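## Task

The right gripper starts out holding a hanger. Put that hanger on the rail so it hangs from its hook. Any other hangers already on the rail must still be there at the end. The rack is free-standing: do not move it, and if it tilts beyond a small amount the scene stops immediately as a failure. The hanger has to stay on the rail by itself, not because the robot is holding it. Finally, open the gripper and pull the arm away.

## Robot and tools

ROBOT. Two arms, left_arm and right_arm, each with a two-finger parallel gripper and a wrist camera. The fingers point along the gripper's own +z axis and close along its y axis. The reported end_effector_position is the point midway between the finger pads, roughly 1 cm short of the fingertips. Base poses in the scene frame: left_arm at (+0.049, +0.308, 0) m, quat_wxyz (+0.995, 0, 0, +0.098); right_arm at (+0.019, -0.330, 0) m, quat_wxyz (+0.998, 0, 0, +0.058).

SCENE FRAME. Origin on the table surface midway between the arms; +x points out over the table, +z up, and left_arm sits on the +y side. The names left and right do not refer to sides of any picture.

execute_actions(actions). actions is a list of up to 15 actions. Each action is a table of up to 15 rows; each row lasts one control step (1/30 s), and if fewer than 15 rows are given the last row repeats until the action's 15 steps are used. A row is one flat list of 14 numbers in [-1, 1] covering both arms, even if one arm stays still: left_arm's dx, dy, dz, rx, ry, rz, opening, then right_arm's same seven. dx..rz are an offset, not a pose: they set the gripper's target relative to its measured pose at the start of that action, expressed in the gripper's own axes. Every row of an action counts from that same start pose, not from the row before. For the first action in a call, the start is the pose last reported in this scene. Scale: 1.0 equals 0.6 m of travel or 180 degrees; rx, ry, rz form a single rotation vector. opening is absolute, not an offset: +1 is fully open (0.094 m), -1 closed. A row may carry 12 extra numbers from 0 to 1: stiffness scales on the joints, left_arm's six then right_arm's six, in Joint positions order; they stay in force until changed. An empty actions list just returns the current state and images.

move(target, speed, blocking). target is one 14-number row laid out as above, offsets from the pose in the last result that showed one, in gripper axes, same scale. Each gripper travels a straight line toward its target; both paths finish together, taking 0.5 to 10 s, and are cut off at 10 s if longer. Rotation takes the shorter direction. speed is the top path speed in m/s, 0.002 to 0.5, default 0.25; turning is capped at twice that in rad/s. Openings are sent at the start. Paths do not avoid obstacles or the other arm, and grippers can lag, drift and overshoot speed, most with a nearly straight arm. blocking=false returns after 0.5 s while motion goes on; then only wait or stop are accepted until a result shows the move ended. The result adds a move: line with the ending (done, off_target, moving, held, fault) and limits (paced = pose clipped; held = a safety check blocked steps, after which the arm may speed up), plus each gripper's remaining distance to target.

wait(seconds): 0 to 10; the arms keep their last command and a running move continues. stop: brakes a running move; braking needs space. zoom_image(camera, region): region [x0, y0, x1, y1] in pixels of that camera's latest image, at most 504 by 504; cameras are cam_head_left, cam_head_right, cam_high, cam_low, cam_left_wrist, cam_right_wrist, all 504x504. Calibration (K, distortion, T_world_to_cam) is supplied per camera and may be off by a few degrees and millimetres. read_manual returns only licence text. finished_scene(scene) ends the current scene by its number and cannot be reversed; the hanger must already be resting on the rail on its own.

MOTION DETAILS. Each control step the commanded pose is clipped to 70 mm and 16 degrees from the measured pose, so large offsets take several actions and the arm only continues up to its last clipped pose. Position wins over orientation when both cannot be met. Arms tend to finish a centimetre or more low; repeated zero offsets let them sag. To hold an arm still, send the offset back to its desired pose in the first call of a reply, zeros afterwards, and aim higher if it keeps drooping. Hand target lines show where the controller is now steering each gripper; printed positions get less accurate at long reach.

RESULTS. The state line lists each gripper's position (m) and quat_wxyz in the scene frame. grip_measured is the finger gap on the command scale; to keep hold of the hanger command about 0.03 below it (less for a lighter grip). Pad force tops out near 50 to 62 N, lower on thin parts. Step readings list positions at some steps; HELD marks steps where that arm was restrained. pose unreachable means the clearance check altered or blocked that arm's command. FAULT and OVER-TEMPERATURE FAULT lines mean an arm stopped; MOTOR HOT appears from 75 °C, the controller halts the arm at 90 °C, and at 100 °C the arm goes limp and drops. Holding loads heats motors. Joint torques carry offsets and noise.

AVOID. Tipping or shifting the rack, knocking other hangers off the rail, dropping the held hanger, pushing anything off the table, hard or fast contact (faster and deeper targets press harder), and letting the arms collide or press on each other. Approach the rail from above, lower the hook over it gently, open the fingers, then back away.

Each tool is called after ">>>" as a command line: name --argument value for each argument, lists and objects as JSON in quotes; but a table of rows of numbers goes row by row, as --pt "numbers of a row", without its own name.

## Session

>>> execute_actions --actions '[]'

Scene clock: 0.00 s.
left_arm: end_effector_position=(+0.4196, +0.3823, +0.4155) grip_measured=+1.000 end_effector_quat_wxyz=(+0.711, -0.070, +0.696, +0.068) | right_arm: end_effector_position=(+0.2569, +0.0779, +0.3973) grip_measured=-0.847 end_effector_quat_wxyz=(+0.535, -0.208, +0.806, +0.145)
Joint positions: left_arm=[-0.002  1.038  1.055  0.004  0.    -0.006  0.094] | right_arm=[ 1.169  1.717  1.979 -0.787  0.697  0.369  0.007]
Joint velocities: left_arm=[ 0.002  0.022 -0.007  0.066  0.007  0.007  0.   ] | right_arm=[-0.007  0.012 -0.012  0.007  0.022 -0.037 -0.001]
Joint torques (N m, as the arm reports them, + toward a larger angle): no reading
Hand target (left_arm): +0.416, +0.382, +0.427; +0.721, -0.069, +0.686, +0.068
Hand target (right_arm): +0.257, +0.075, +0.406; +0.542, -0.199, +0.802, +0.151
Joint stiffness scale: left_arm=[1. 1. 1. 1. 1. 1.] | right_arm=[1. 1. 1. 1. 1. 1.]
camera_calibration (this result's frames):
cam_left_wrist: T_world_to_cam=[[0.251875, -0.967686, 0.012, 0.262564], [-0.672958, -0.184045, -0.716418, 0.654139], [0.695476, 0.172372, -0.697568, 0.0536091], [0, 0, 0, 1]] pos_world=[0.336791, 0.36523, 0.502882]
cam_right_wrist: T_world_to_cam=[[0.516687, -0.815116, 0.261955, -0.188595], [-0.505828, -0.537474, -0.67473, 0.479392], [0.690777, 0.21612, -0.690014, 0.187716], [0, 0, 0, 1]] pos_world=[0.210264, 0.0633648, 0.50239]

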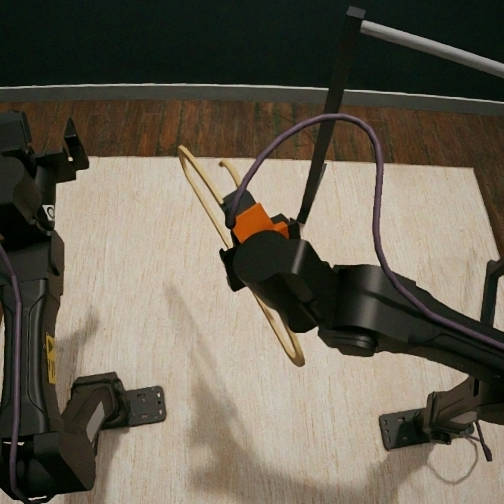

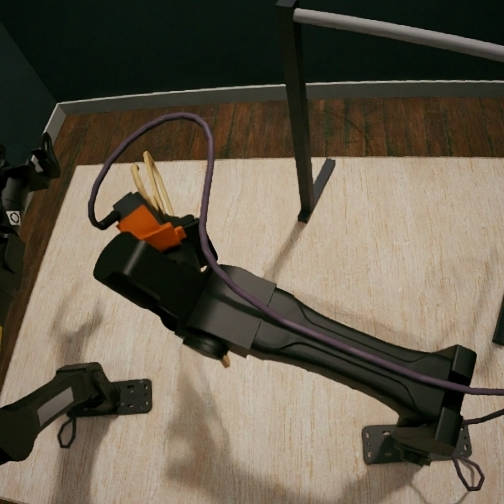

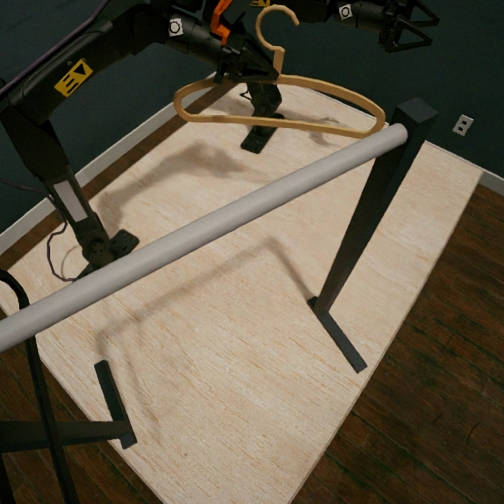

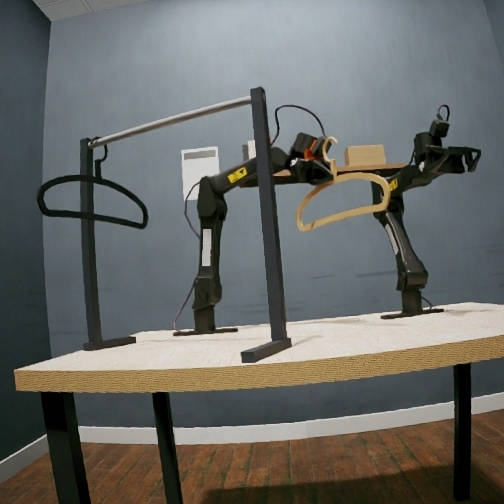

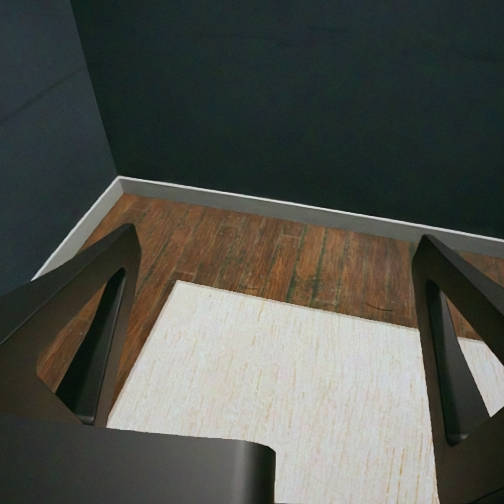

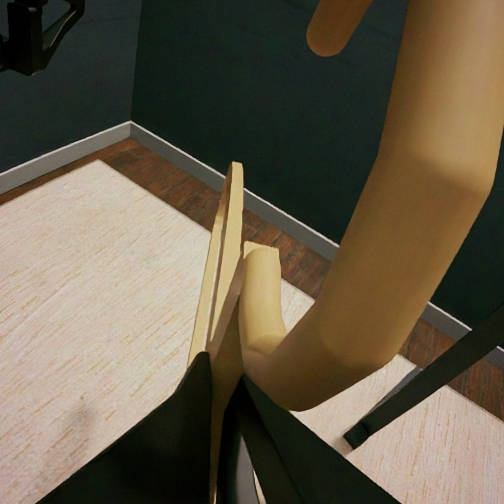

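>>> zoom_image --camera "cam_low" --region '[20, 70, 420, 370]'

>>> zoom_image --camera "cam_high" --region '[160, 0, 460, 170]'

>>> zoom_image --camera "cam_head_left" --region '[160, 0, 504, 300]'

>>> zoom_image --camera "cam_low" --region '[280, 110, 400, 240]'

Region (20, 70, 420, 370) of cam_low's 504x504 image, scaled by 1.260, with more detail than that image has; it fills the top 378 rows of this view, and the rest is white.

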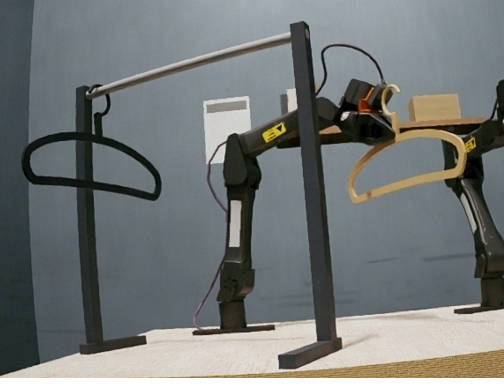

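Region (160, 0, 460, 170) of cam_high's 504x504 image, scaled by 1.680, with more detail than that image has; it fills the top 286 rows of this view, and the rest is white.

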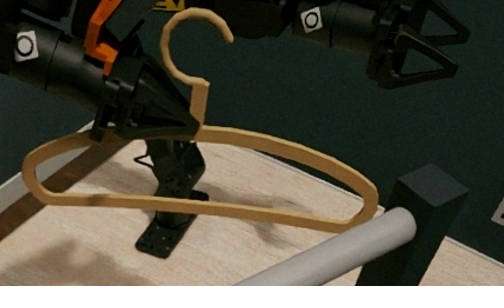

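Region (160, 0, 504, 300) of cam_head_left's 504x504 image, scaled by 1.465, with more detail than that image has; it fills the top 440 rows of this view, and the rest is white.

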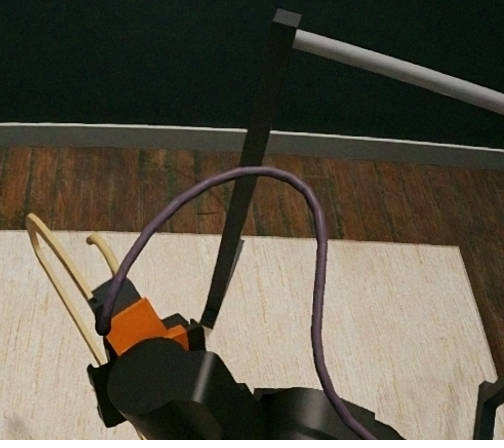

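Region (280, 110, 400, 240) of cam_low's 504x504 image, scaled by 3.877, with more detail than that image has; it fills the left 465 columns of this view, and the rest is white.

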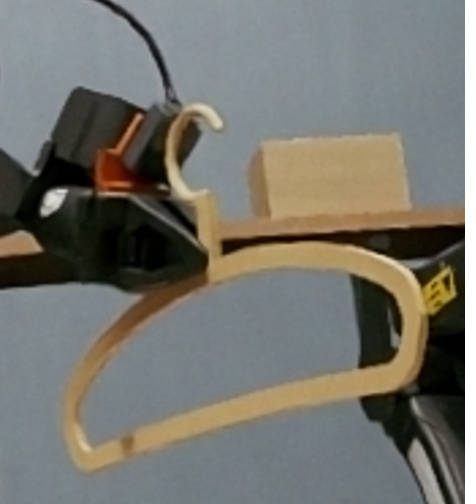

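>>> move --target '[-0.018,0,-0.006,0,-0.005,0,1,-0.0363,-0.413,-0.241,0.129,-0.0525,0.0423,-0.88]' --speed 0.18

Scene clock: 80.63 s.
left_arm: end_effector_position=(+0.4197, +0.3823, +0.4133) grip_measured=+1.000 end_effector_quat_wxyz=(+0.708, -0.071, +0.699, +0.067) | right_arm: end_effector_position=(+0.2689, -0.1933, +0.4686) grip_measured=-0.857 end_effector_quat_wxyz=(+0.615, -0.035, +0.787, +0.034)
Joint positions: left_arm=[-0.002  1.038  1.055 -0.005  0.    -0.006  0.094] | right_arm=[ 0.871  1.111  1.677 -0.941  0.853  0.298  0.007]
Joint velocities: left_arm=[-0.007  0.002  0.002 -0.007  0.022 -0.007  0.   ] | right_arm=[ 0.012 -0.007 -0.012 -0.051 -0.051 -0.081  0.   ]
Joint torques (N m, as the arm reports them, + toward a larger angle): left_arm=[ 0.04 -3.12 10.53  1.69 -0.01 -0.01] | right_arm=[-0.92 -2.58  5.79  1.74  0.16 -0.09]
Hand target (left_arm): +0.416, +0.381, +0.426; +0.717, -0.070, +0.690, +0.068
Hand target (right_arm): +0.267, -0.200, +0.472; +0.620, -0.030, +0.783, +0.033
Off the commanded pose (left_arm): 0.013 m, 1 deg.
Off the commanded pose (right_arm): 0.007 m, 1 deg.
Joint stiffness scale: left_arm=[1. 1. 1. 1. 1. 1.] | right_arm=[1. 1. 1. 1. 1. 1.]
move: off_target (left_arm)
camera_calibration (this result's frames):
cam_left_wrist: T_world_to_cam=[[0.251976, -0.967665, 0.011482, 0.262752], [-0.679097, -0.185262, -0.710285, 0.653107], [0.689446, 0.171177, -0.70382, 0.0576345], [0, 0, 0, 1]] pos_world=[0.33758, 0.365386, 0.50144]
cam_right_wrist: T_world_to_cam=[[0.102803, -0.957869, 0.268175, -0.353707], [-0.570371, -0.277643, -0.77304, 0.501417], [0.814928, -0.0734885, -0.574884, 0.143877], [0, 0, 0, 1]] pos_world=[0.205107, -0.189016, 0.565184]

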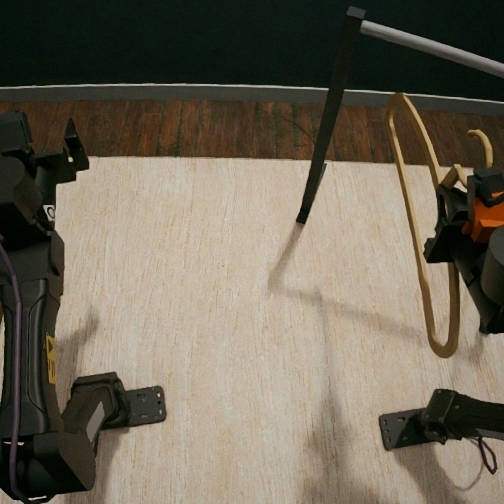

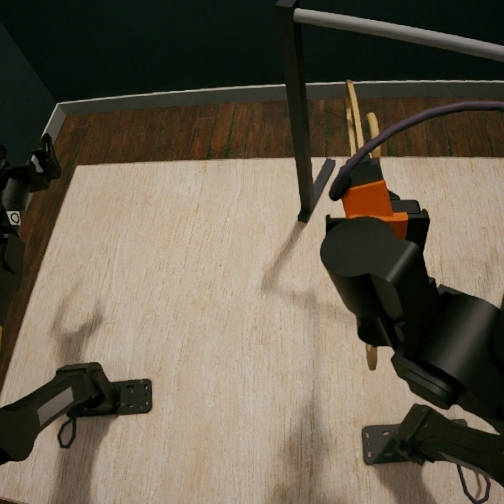

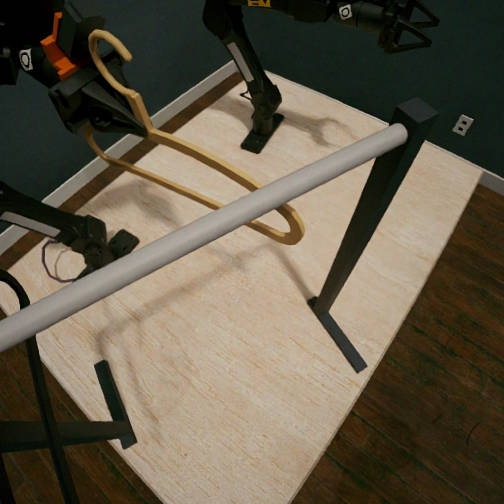

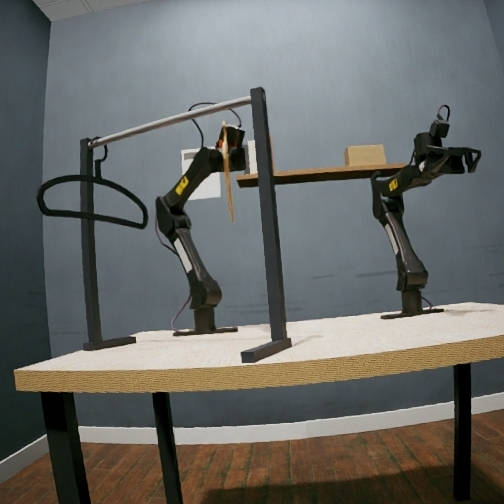

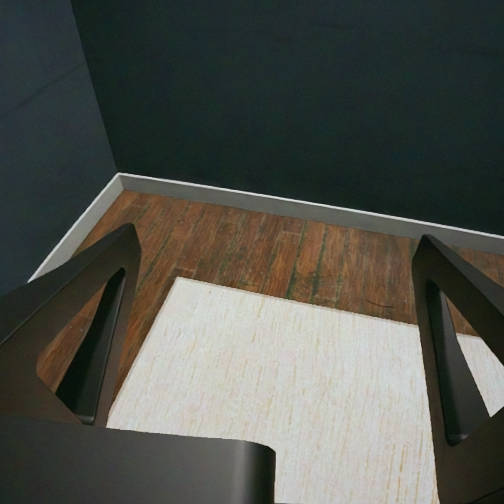

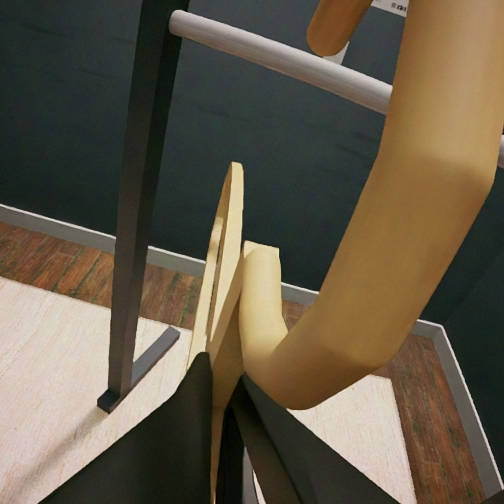

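>>> move --target '[-0.02,0,-0.006,0,-0.005,0,1,-0.0785,-0.0828,0.188,0.0997,-0.014,0.023,-0.88]' --speed 0.15

>>> zoom_image --camera "cam_low" --region '[150, 80, 280, 190]'

>>> zoom_image --camera "cam_high" --region '[100, 30, 400, 280]'

Scene clock: 95.00 s.
left_arm: end_effector_position=(+0.4197, +0.3823, +0.4101) grip_measured=+1.000 end_effector_quat_wxyz=(+0.704, -0.071, +0.704, +0.067) | right_arm: end_effector_position=(+0.3944, -0.2289, +0.4686) grip_measured=-0.857 end_effector_quat_wxyz=(+0.610, +0.075, +0.786, -0.072)
Joint positions: left_arm=[-0.002  1.038  1.055 -0.018  0.    -0.006  0.094] | right_arm=[ 0.468  1.435  1.863 -0.776  0.767  0.224  0.007]
Joint velocities: left_arm=[ 0.007  0.012 -0.002 -0.037 -0.066 -0.022  0.   ] | right_arm=[ 0.017 -0.002  0.002  0.022  0.037 -0.007  0.001]
Joint torques (N m, as the arm reports them, + toward a larger angle): left_arm=[ 0.03 -3.06 10.97  1.69 -0.01  0.  ] | right_arm=[-0.86 -4.67  9.3   2.13  0.2  -0.1 ]
Hand target (left_arm): +0.416, +0.381, +0.425; +0.714, -0.070, +0.694, +0.068
Hand target (right_arm): +0.395, -0.234, +0.486; +0.629, +0.091, +0.770, -0.065
Off the commanded pose (left_arm): 0.016 m, 2 deg.
Off the commanded pose (right_arm): 0.018 m, 3 deg.
Joint stiffness scale: left_arm=[1. 1. 1. 1. 1. 1.] | right_arm=[1. 1. 1. 1. 1. 1.]
move: off_target (left_arm, right_arm)
camera_calibration (this result's frames):
cam_left_wrist: T_world_to_cam=[[0.252117, -0.967638, 0.0107145, 0.263033], [-0.688076, -0.187041, -0.701119, 0.651517], [0.680433, 0.169391, -0.712964, 0.063568], [0, 0, 0, 1]] pos_world=[0.338725, 0.365613, 0.499294]
cam_right_wrist: T_world_to_cam=[[-0.186568, -0.935886, 0.298849, -0.295954], [-0.636496, -0.116572, -0.762419, 0.621039], [0.748375, -0.332459, -0.573939, 0.00553018], [0, 0, 0, 1]] pos_world=[0.335935, -0.202745, 0.565112]

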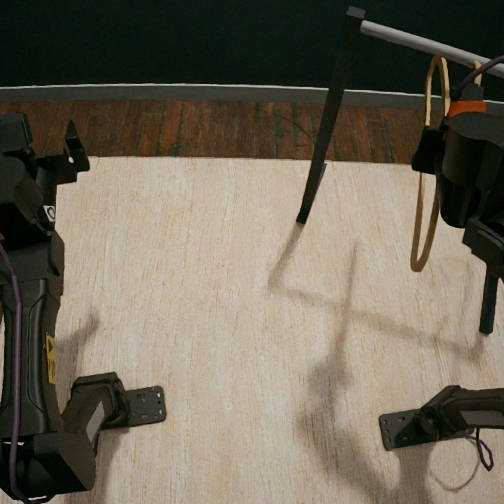

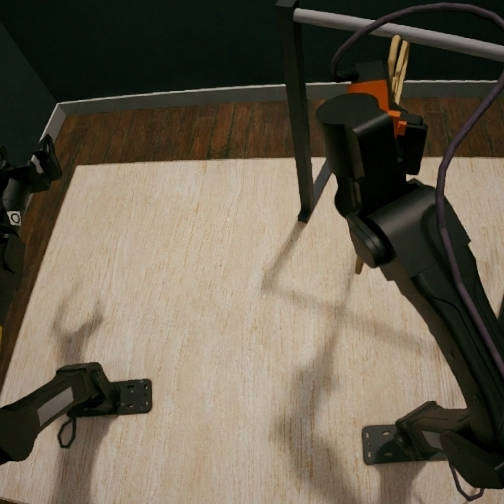

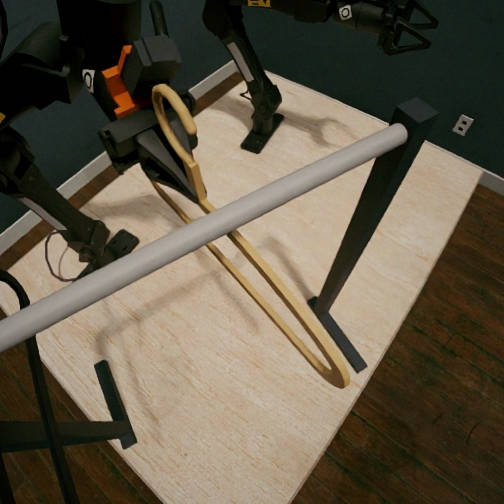

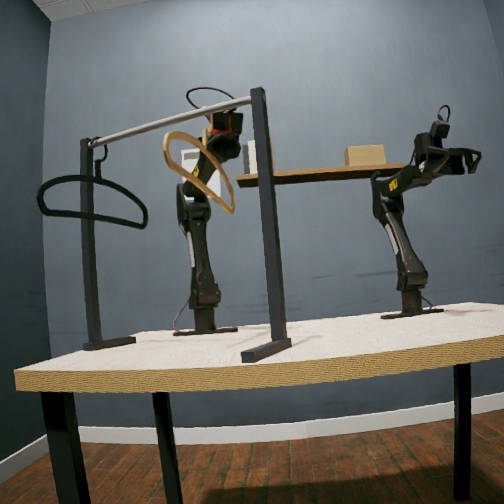

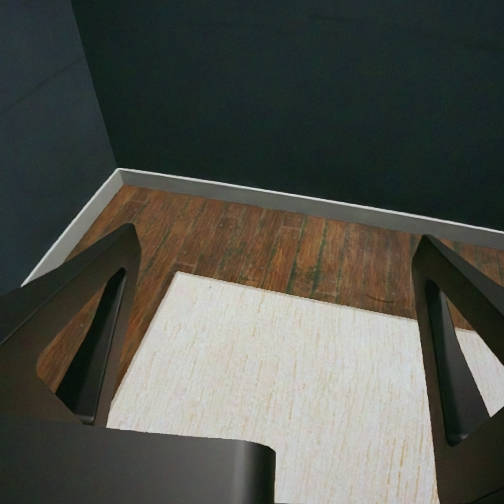

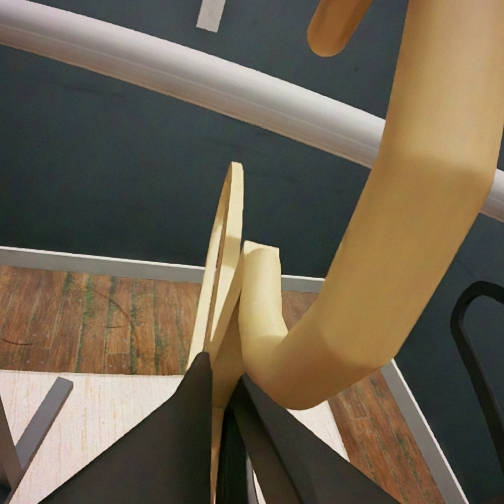

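Region (150, 80, 280, 190) of cam_low's 504x504 image, scaled by 3.877, with more detail than that image has; it fills the top 426 rows of this view, and the rest is white.

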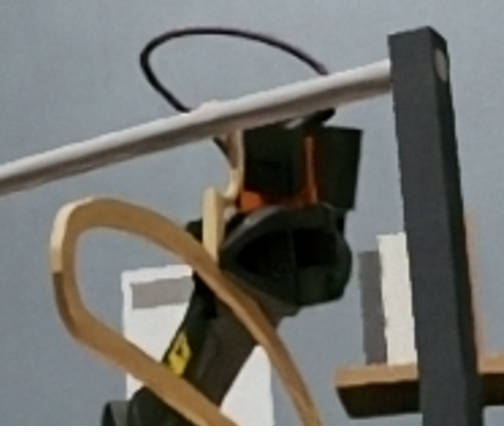

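Region (100, 30, 400, 280) of cam_high's 504x504 image, scaled by 1.680, with more detail than that image has.

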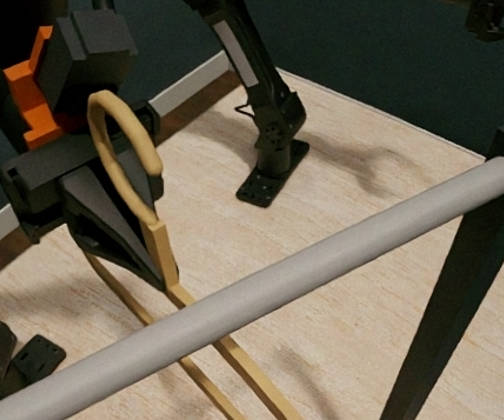

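>>> execute_actions --actions '[]'

Scene clock: 119.37 s.
left_arm: end_effector_position=(+0.4197, +0.3823, +0.4101) grip_measured=+1.000 end_effector_quat_wxyz=(+0.704, -0.071, +0.704, +0.067) | right_arm: end_effector_position=(+0.3944, -0.2289, +0.4686) grip_measured=-0.857 end_effector_quat_wxyz=(+0.610, +0.075, +0.786, -0.072)
Joint positions: left_arm=[-0.002  1.038  1.055 -0.018  0.    -0.006  0.094] | right_arm=[ 0.468  1.435  1.863 -0.776  0.767  0.224  0.007]
Joint velocities: left_arm=[ 0.007  0.007 -0.002  0.022 -0.022 -0.007  0.   ] | right_arm=[-0.022 -0.007  0.002  0.007 -0.007 -0.007  0.   ]
Joint torques (N m, as the arm reports them, + toward a larger angle): left_arm=[ 0.05 -3.08 10.97  1.69 -0.01 -0.01] | right_arm=[-0.89 -4.63  9.33  2.1   0.19 -0.1 ]
Hand target (left_arm): +0.416, +0.381, +0.425; +0.714, -0.070, +0.693, +0.068
Hand target (right_arm): +0.395, -0.234, +0.486; +0.629, +0.091, +0.770, -0.065
Off the commanded pose (left_arm): 0.016 m, 2 deg.
Off the commanded pose (right_arm): 0.018 m, 3 deg.
Joint stiffness scale: left_arm=[1. 1. 1. 1. 1. 1.] | right_arm=[1. 1. 1. 1. 1. 1.]
camera_calibration (this result's frames):
cam_left_wrist: T_world_to_cam=[[0.252117, -0.967638, 0.0107145, 0.263033], [-0.688076, -0.187041, -0.701119, 0.651517], [0.680433, 0.169391, -0.712964, 0.063568], [0, 0, 0, 1]] pos_world=[0.338725, 0.365613, 0.499294]
cam_right_wrist: T_world_to_cam=[[-0.186568, -0.935886, 0.298849, -0.295954], [-0.636496, -0.116572, -0.762419, 0.621039], [0.748375, -0.332459, -0.573939, 0.00553018], [0, 0, 0, 1]] pos_world=[0.335935, -0.202745, 0.565112]

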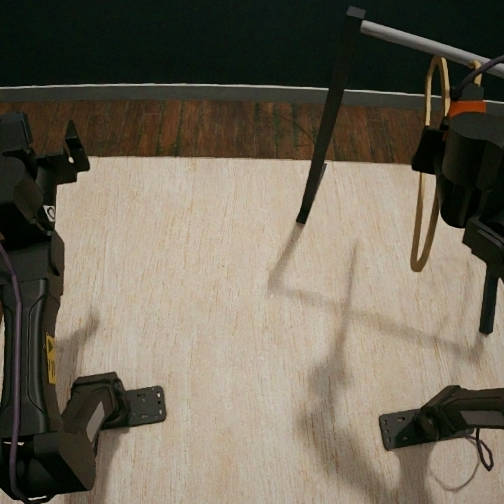

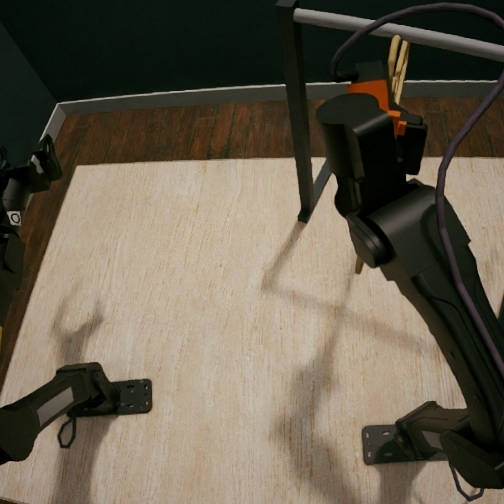

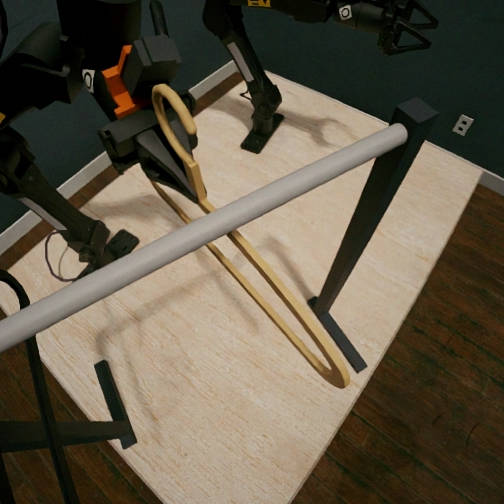

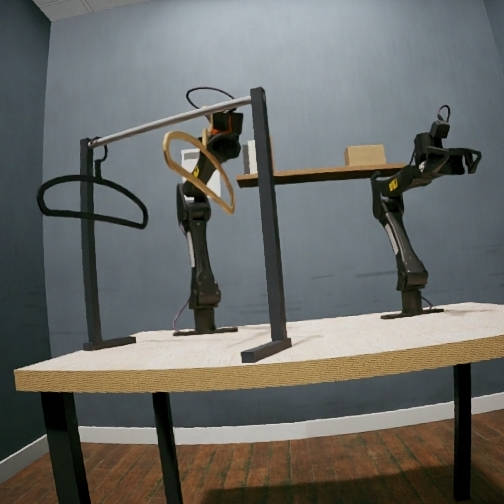

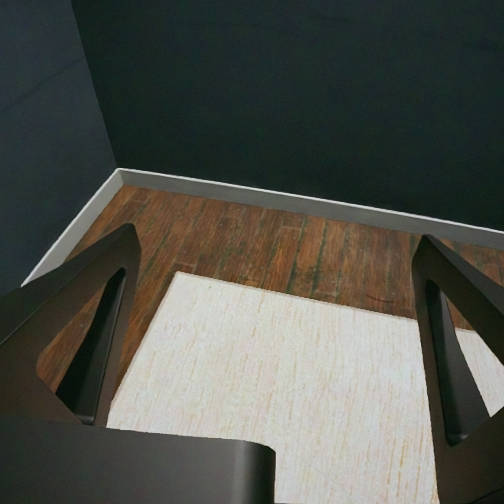

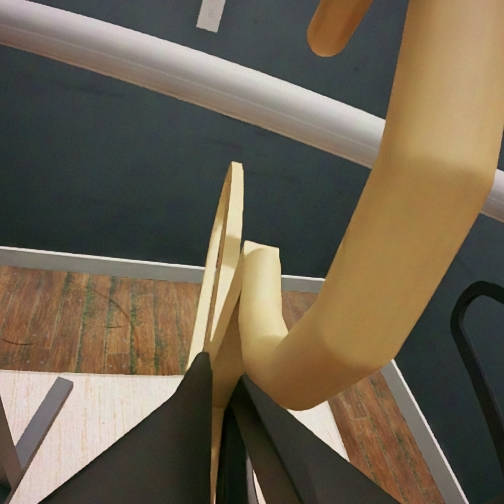

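>>> execute_actions --actions '[[[-0.02,0,-0.006,0,-0.005,0,1,-0.031,0,-0.004,0.002,-0.012,0.01,-0.88],[-0.02,0,-0.006,0,-0.005,0,1,-0.032,0,0.0,0.002,-0.012,0.01,-0.88],[-0.02,0,-0.006,0,-0.005,0,1,-0.033,0,0.004,0.002,-0.012,0.01,-0.88],[-0.02,0,-0.006,0,-0.005,0,1,-0.034,0,0.008,0.002,-0.012,0.01,-0.88],[-0.02,0,-0.006,0,-0.005,0,1,-0.035,0,0.012,0.002,-0.012,0.01,-0.88],[-0.02,0,-0.006,0,-0.005,0,1,-0.036,0,0.016,0.002,-0.012,0.01,-0.88],[-0.02,0,-0.006,0,-0.005,0,1,-0.037,0,0.020,0.002,-0.012,0.01,-0.88],[-0.02,0,-0.006,0,-0.005,0,1,-0.038,0,0.024,0.002,-0.012,0.01,-0.88],[-0.02,0,-0.006,0,-0.005,0,1,-0.039,0,0.028,0.002,-0.012,0.01,-0.88],[-0.02,0,-0.006,0,-0.005,0,1,-0.040,0,0.032,0.002,-0.012,0.01,-0.88],[-0.02,0,-0.006,0,-0.005,0,1,-0.041,0,0.035,0.002,-0.012,0.01,-0.88],[-0.02,0,-0.006,0,-0.005,0,1,-0.042,0,0.038,0.002,-0.012,0.01,-0.88],[-0.02,0,-0.006,0,-0.005,0,1,-0.043,0,0.040,0.002,-0.012,0.01,-0.88],[-0.02,0,-0.006,0,-0.005,0,1,-0.044,0,0.041,0.002,-0.012,0.01,-0.88]]]'

>>> wait --seconds 0.4

>>> zoom_image --camera "cam_low" --region '[150, 80, 280, 190]'

>>> zoom_image --camera "cam_high" --region '[100, 30, 350, 280]'

Scene clock: 140.70 s.
left_arm: end_effector_position=(+0.4196, +0.3823, +0.4069) grip_measured=+1.000 end_effector_quat_wxyz=(+0.699, -0.072, +0.708, +0.066) | right_arm: end_effector_position=(+0.4202, -0.2342, +0.4701) grip_measured=-0.857 end_effector_quat_wxyz=(+0.606, +0.080, +0.787, -0.080)
Joint positions: left_arm=[-0.002  1.038  1.055 -0.03   0.    -0.006  0.094] | right_arm=[ 0.407  1.517  1.946 -0.772  0.726  0.203  0.007]
Joint velocities: left_arm=[-0.007 -0.012  0.002  0.022  0.051 -0.051  0.   ] | right_arm=[-0.061  0.115  0.066 -0.007 -0.11  -0.051 -0.   ]
Joint torques (N m, as the arm reports them, + toward a larger angle): left_arm=[ 0.03 -3.01 10.98  1.7   0.    0.  ] | right_arm=[-0.76 -5.63  9.72  2.05  0.13 -0.06]
Hand target (left_arm): +0.416, +0.382, +0.422; +0.709, -0.071, +0.698, +0.067
Hand target (right_arm): +0.423, -0.236, +0.488; +0.626, +0.088, +0.772, -0.067
Off the commanded pose (left_arm): 0.016 m, 2 deg.
Off the commanded pose (right_arm): 0.018 m, 3 deg.
Joint stiffness scale: left_arm=[1. 1. 1. 1. 1. 1.] | right_arm=[1. 1. 1. 1. 1. 1.]
Step readings (end_effector_position):
0: left_arm (+0.4197, +0.3823, +0.4101) | right_arm (+0.3944, -0.2289, +0.4686)
1: left_arm (+0.4197, +0.3823, +0.4098) | right_arm (+0.3944, -0.2289, +0.4693)
2: left_arm (+0.4197, +0.3823, +0.4094) | right_arm (+0.3953, -0.2283, +0.4709)
4: left_arm (+0.4197, +0.3823, +0.4084) | right_arm (+0.3972, -0.2274, +0.4741)
8: left_arm (+0.4196, +0.3823, +0.4074) | right_arm (+0.4042, -0.2305, +0.4753)
15: end_effector_position above
camera_calibration (this result's frames):
cam_left_wrist: T_world_to_cam=[[0.252244, -0.967612, 0.00996796, 0.263309], [-0.696678, -0.188745, -0.692109, 0.649901], [0.671574, 0.167636, -0.721724, 0.0693067], [0, 0, 0, 1]] pos_world=[0.339809, 0.365828, 0.497198]
cam_right_wrist: T_world_to_cam=[[-0.200288, -0.931095, 0.304873, -0.292526], [-0.644078, -0.109355, -0.757103, 0.64045], [0.738274, -0.348001, -0.577795, -0.0122709], [0, 0, 0, 1]] pos_world=[0.362969, -0.206604, 0.56698]

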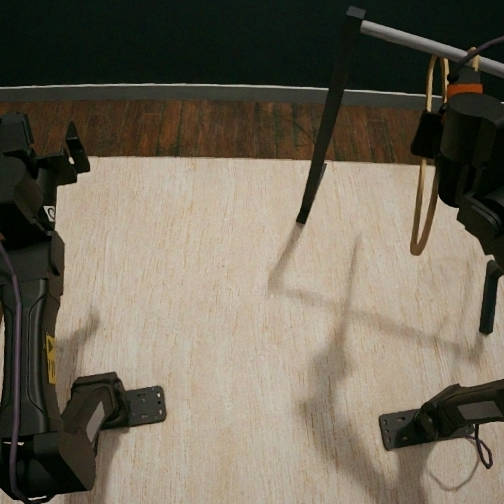

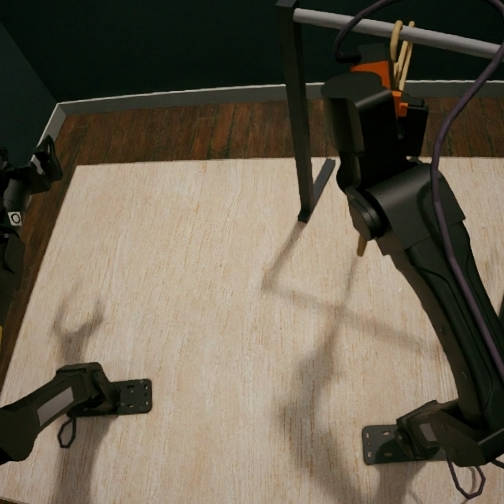

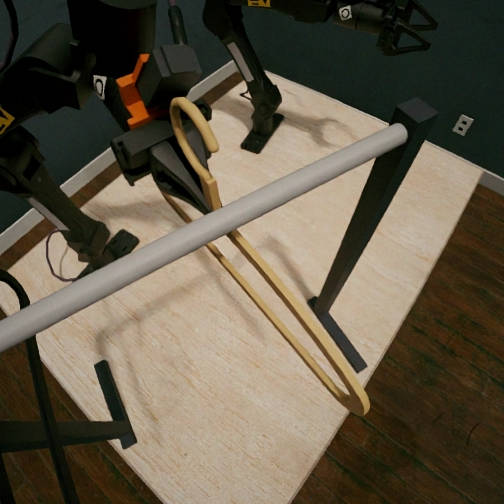

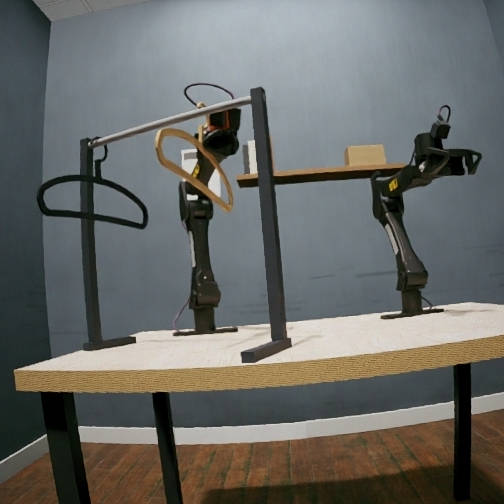

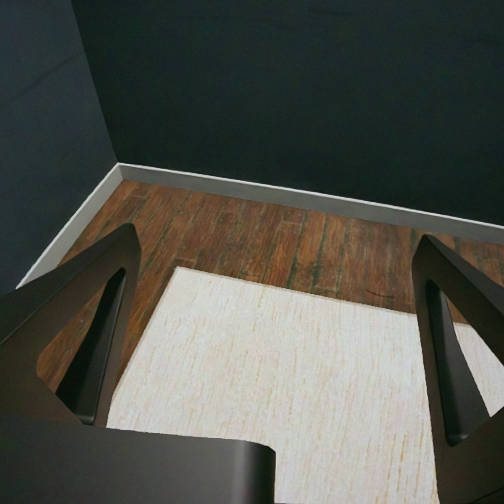

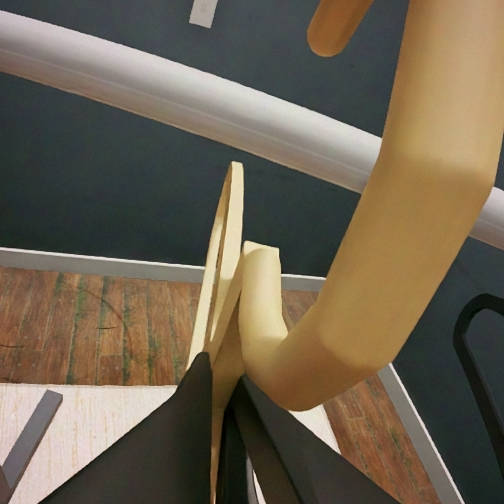

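Scene clock: 141.10 s.
left_arm: end_effector_position=(+0.4196, +0.3823, +0.4068) grip_measured=+1.000 end_effector_quat_wxyz=(+0.699, -0.072, +0.708, +0.066) | right_arm: end_effector_position=(+0.4222, -0.2320, +0.4703) grip_measured=-0.857 end_effector_quat_wxyz=(+0.606, +0.075, +0.788, -0.076)
Joint positions: left_arm=[-0.002  1.038  1.055 -0.031  0.    -0.006  0.094] | right_arm=[ 0.404  1.523  1.953 -0.771  0.712  0.198  0.007]
Joint velocities: left_arm=[-0.002 -0.002 -0.007 -0.022  0.037 -0.081  0.   ] | right_arm=[ 0.007  0.007 -0.012 -0.022 -0.007 -0.022  0.   ]
Joint torques (N m, as the arm reports them, + toward a larger angle): left_arm=[ 0.04 -3.03 10.98  1.69 -0.01 -0.01] | right_arm=[-0.83 -5.49  9.32  2.16  0.08 -0.14]
Hand target (left_arm): +0.416, +0.382, +0.422; +0.709, -0.071, +0.698, +0.067
Hand target (right_arm): +0.423, -0.236, +0.488; +0.626, +0.088, +0.772, -0.067
Off the commanded pose (left_arm): 0.016 m, 2 deg.
Off the commanded pose (right_arm): 0.018 m, 3 deg.
Joint stiffness scale: left_arm=[1. 1. 1. 1. 1. 1.] | right_arm=[1. 1. 1. 1. 1. 1.]
wait: 0.40 s; at rest by 0.33 s
camera_calibration (this result's frames):
cam_left_wrist: T_world_to_cam=[[0.252248, -0.967611, 0.00994531, 0.263317], [-0.696937, -0.188796, -0.691834, 0.649851], [0.671304, 0.167583, -0.721988, 0.0694803], [0, 0, 0, 1]] pos_world=[0.339841, 0.365835, 0.497134]
cam_right_wrist: T_world_to_cam=[[-0.188769, -0.933549, 0.304716, -0.295477], [-0.643785, -0.116671, -0.75626, 0.639918], [0.741558, -0.33893, -0.578981, -0.0115745], [0, 0, 0, 1]] pos_world=[0.364776, -0.205106, 0.56728]

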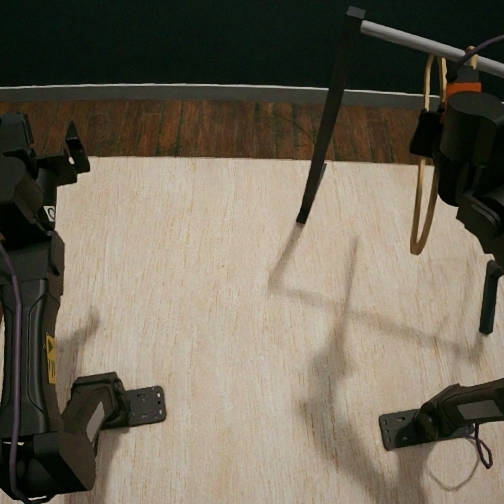

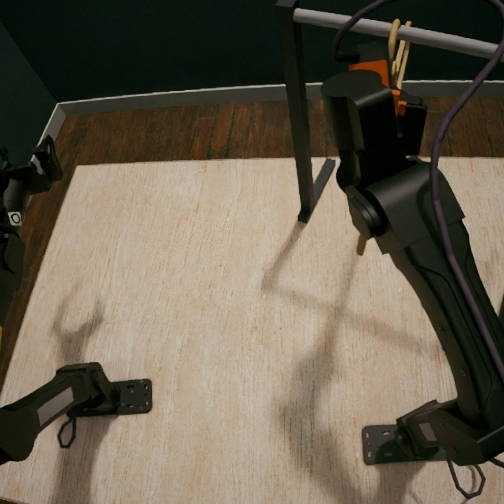

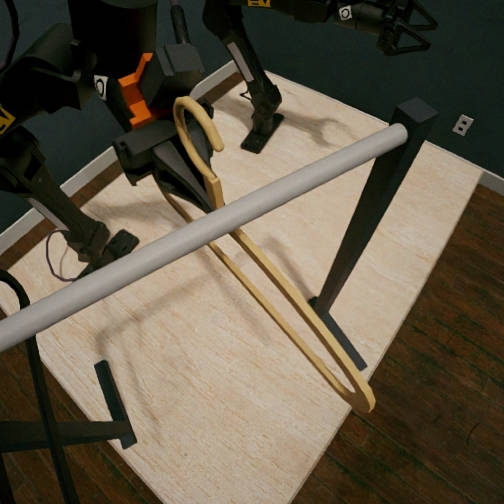

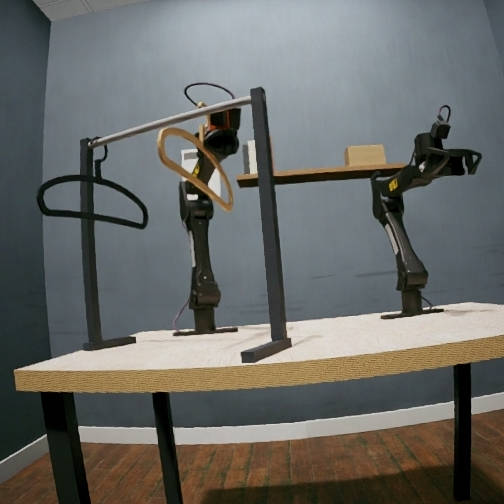

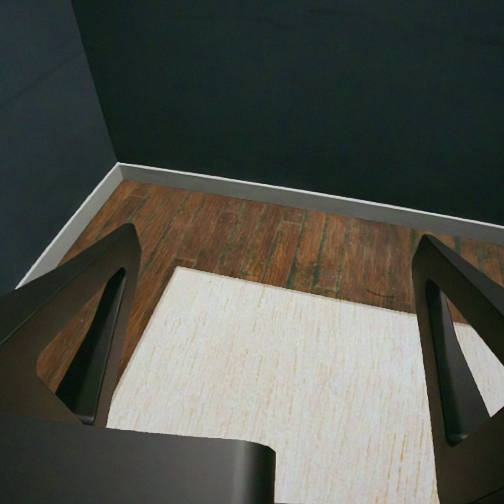

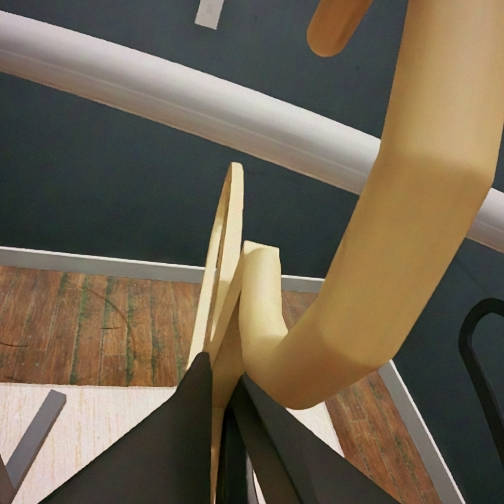

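Region (150, 80, 280, 190) of cam_low's 504x504 image, scaled by 3.877, with more detail than that image has; it fills the top 426 rows of this view, and the rest is white.

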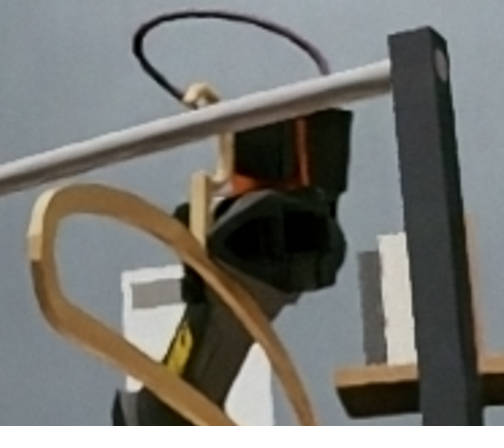

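Region (100, 30, 350, 280) of cam_high's 504x504 image, scaled by 2.016, with more detail than that image has.

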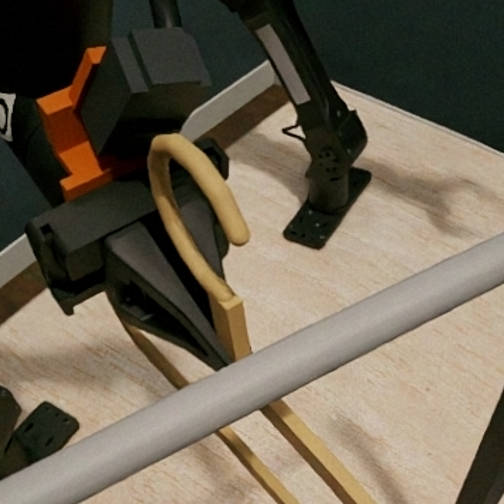

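>>> zoom_image --camera "cam_right_wrist" --region '[150, 0, 450, 300]'

Region (150, 0, 450, 300) of cam_right_wrist's 504x504 image, scaled by 1.680, with more detail than that image has.

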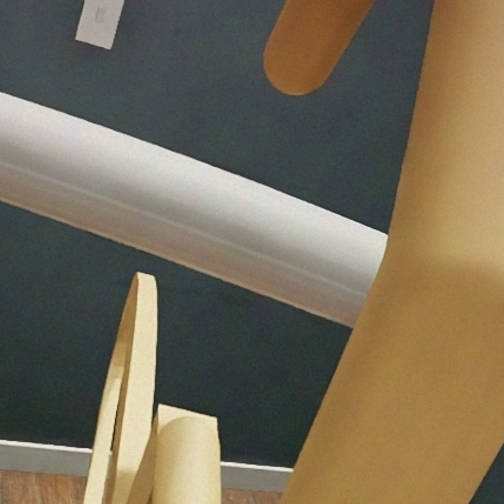

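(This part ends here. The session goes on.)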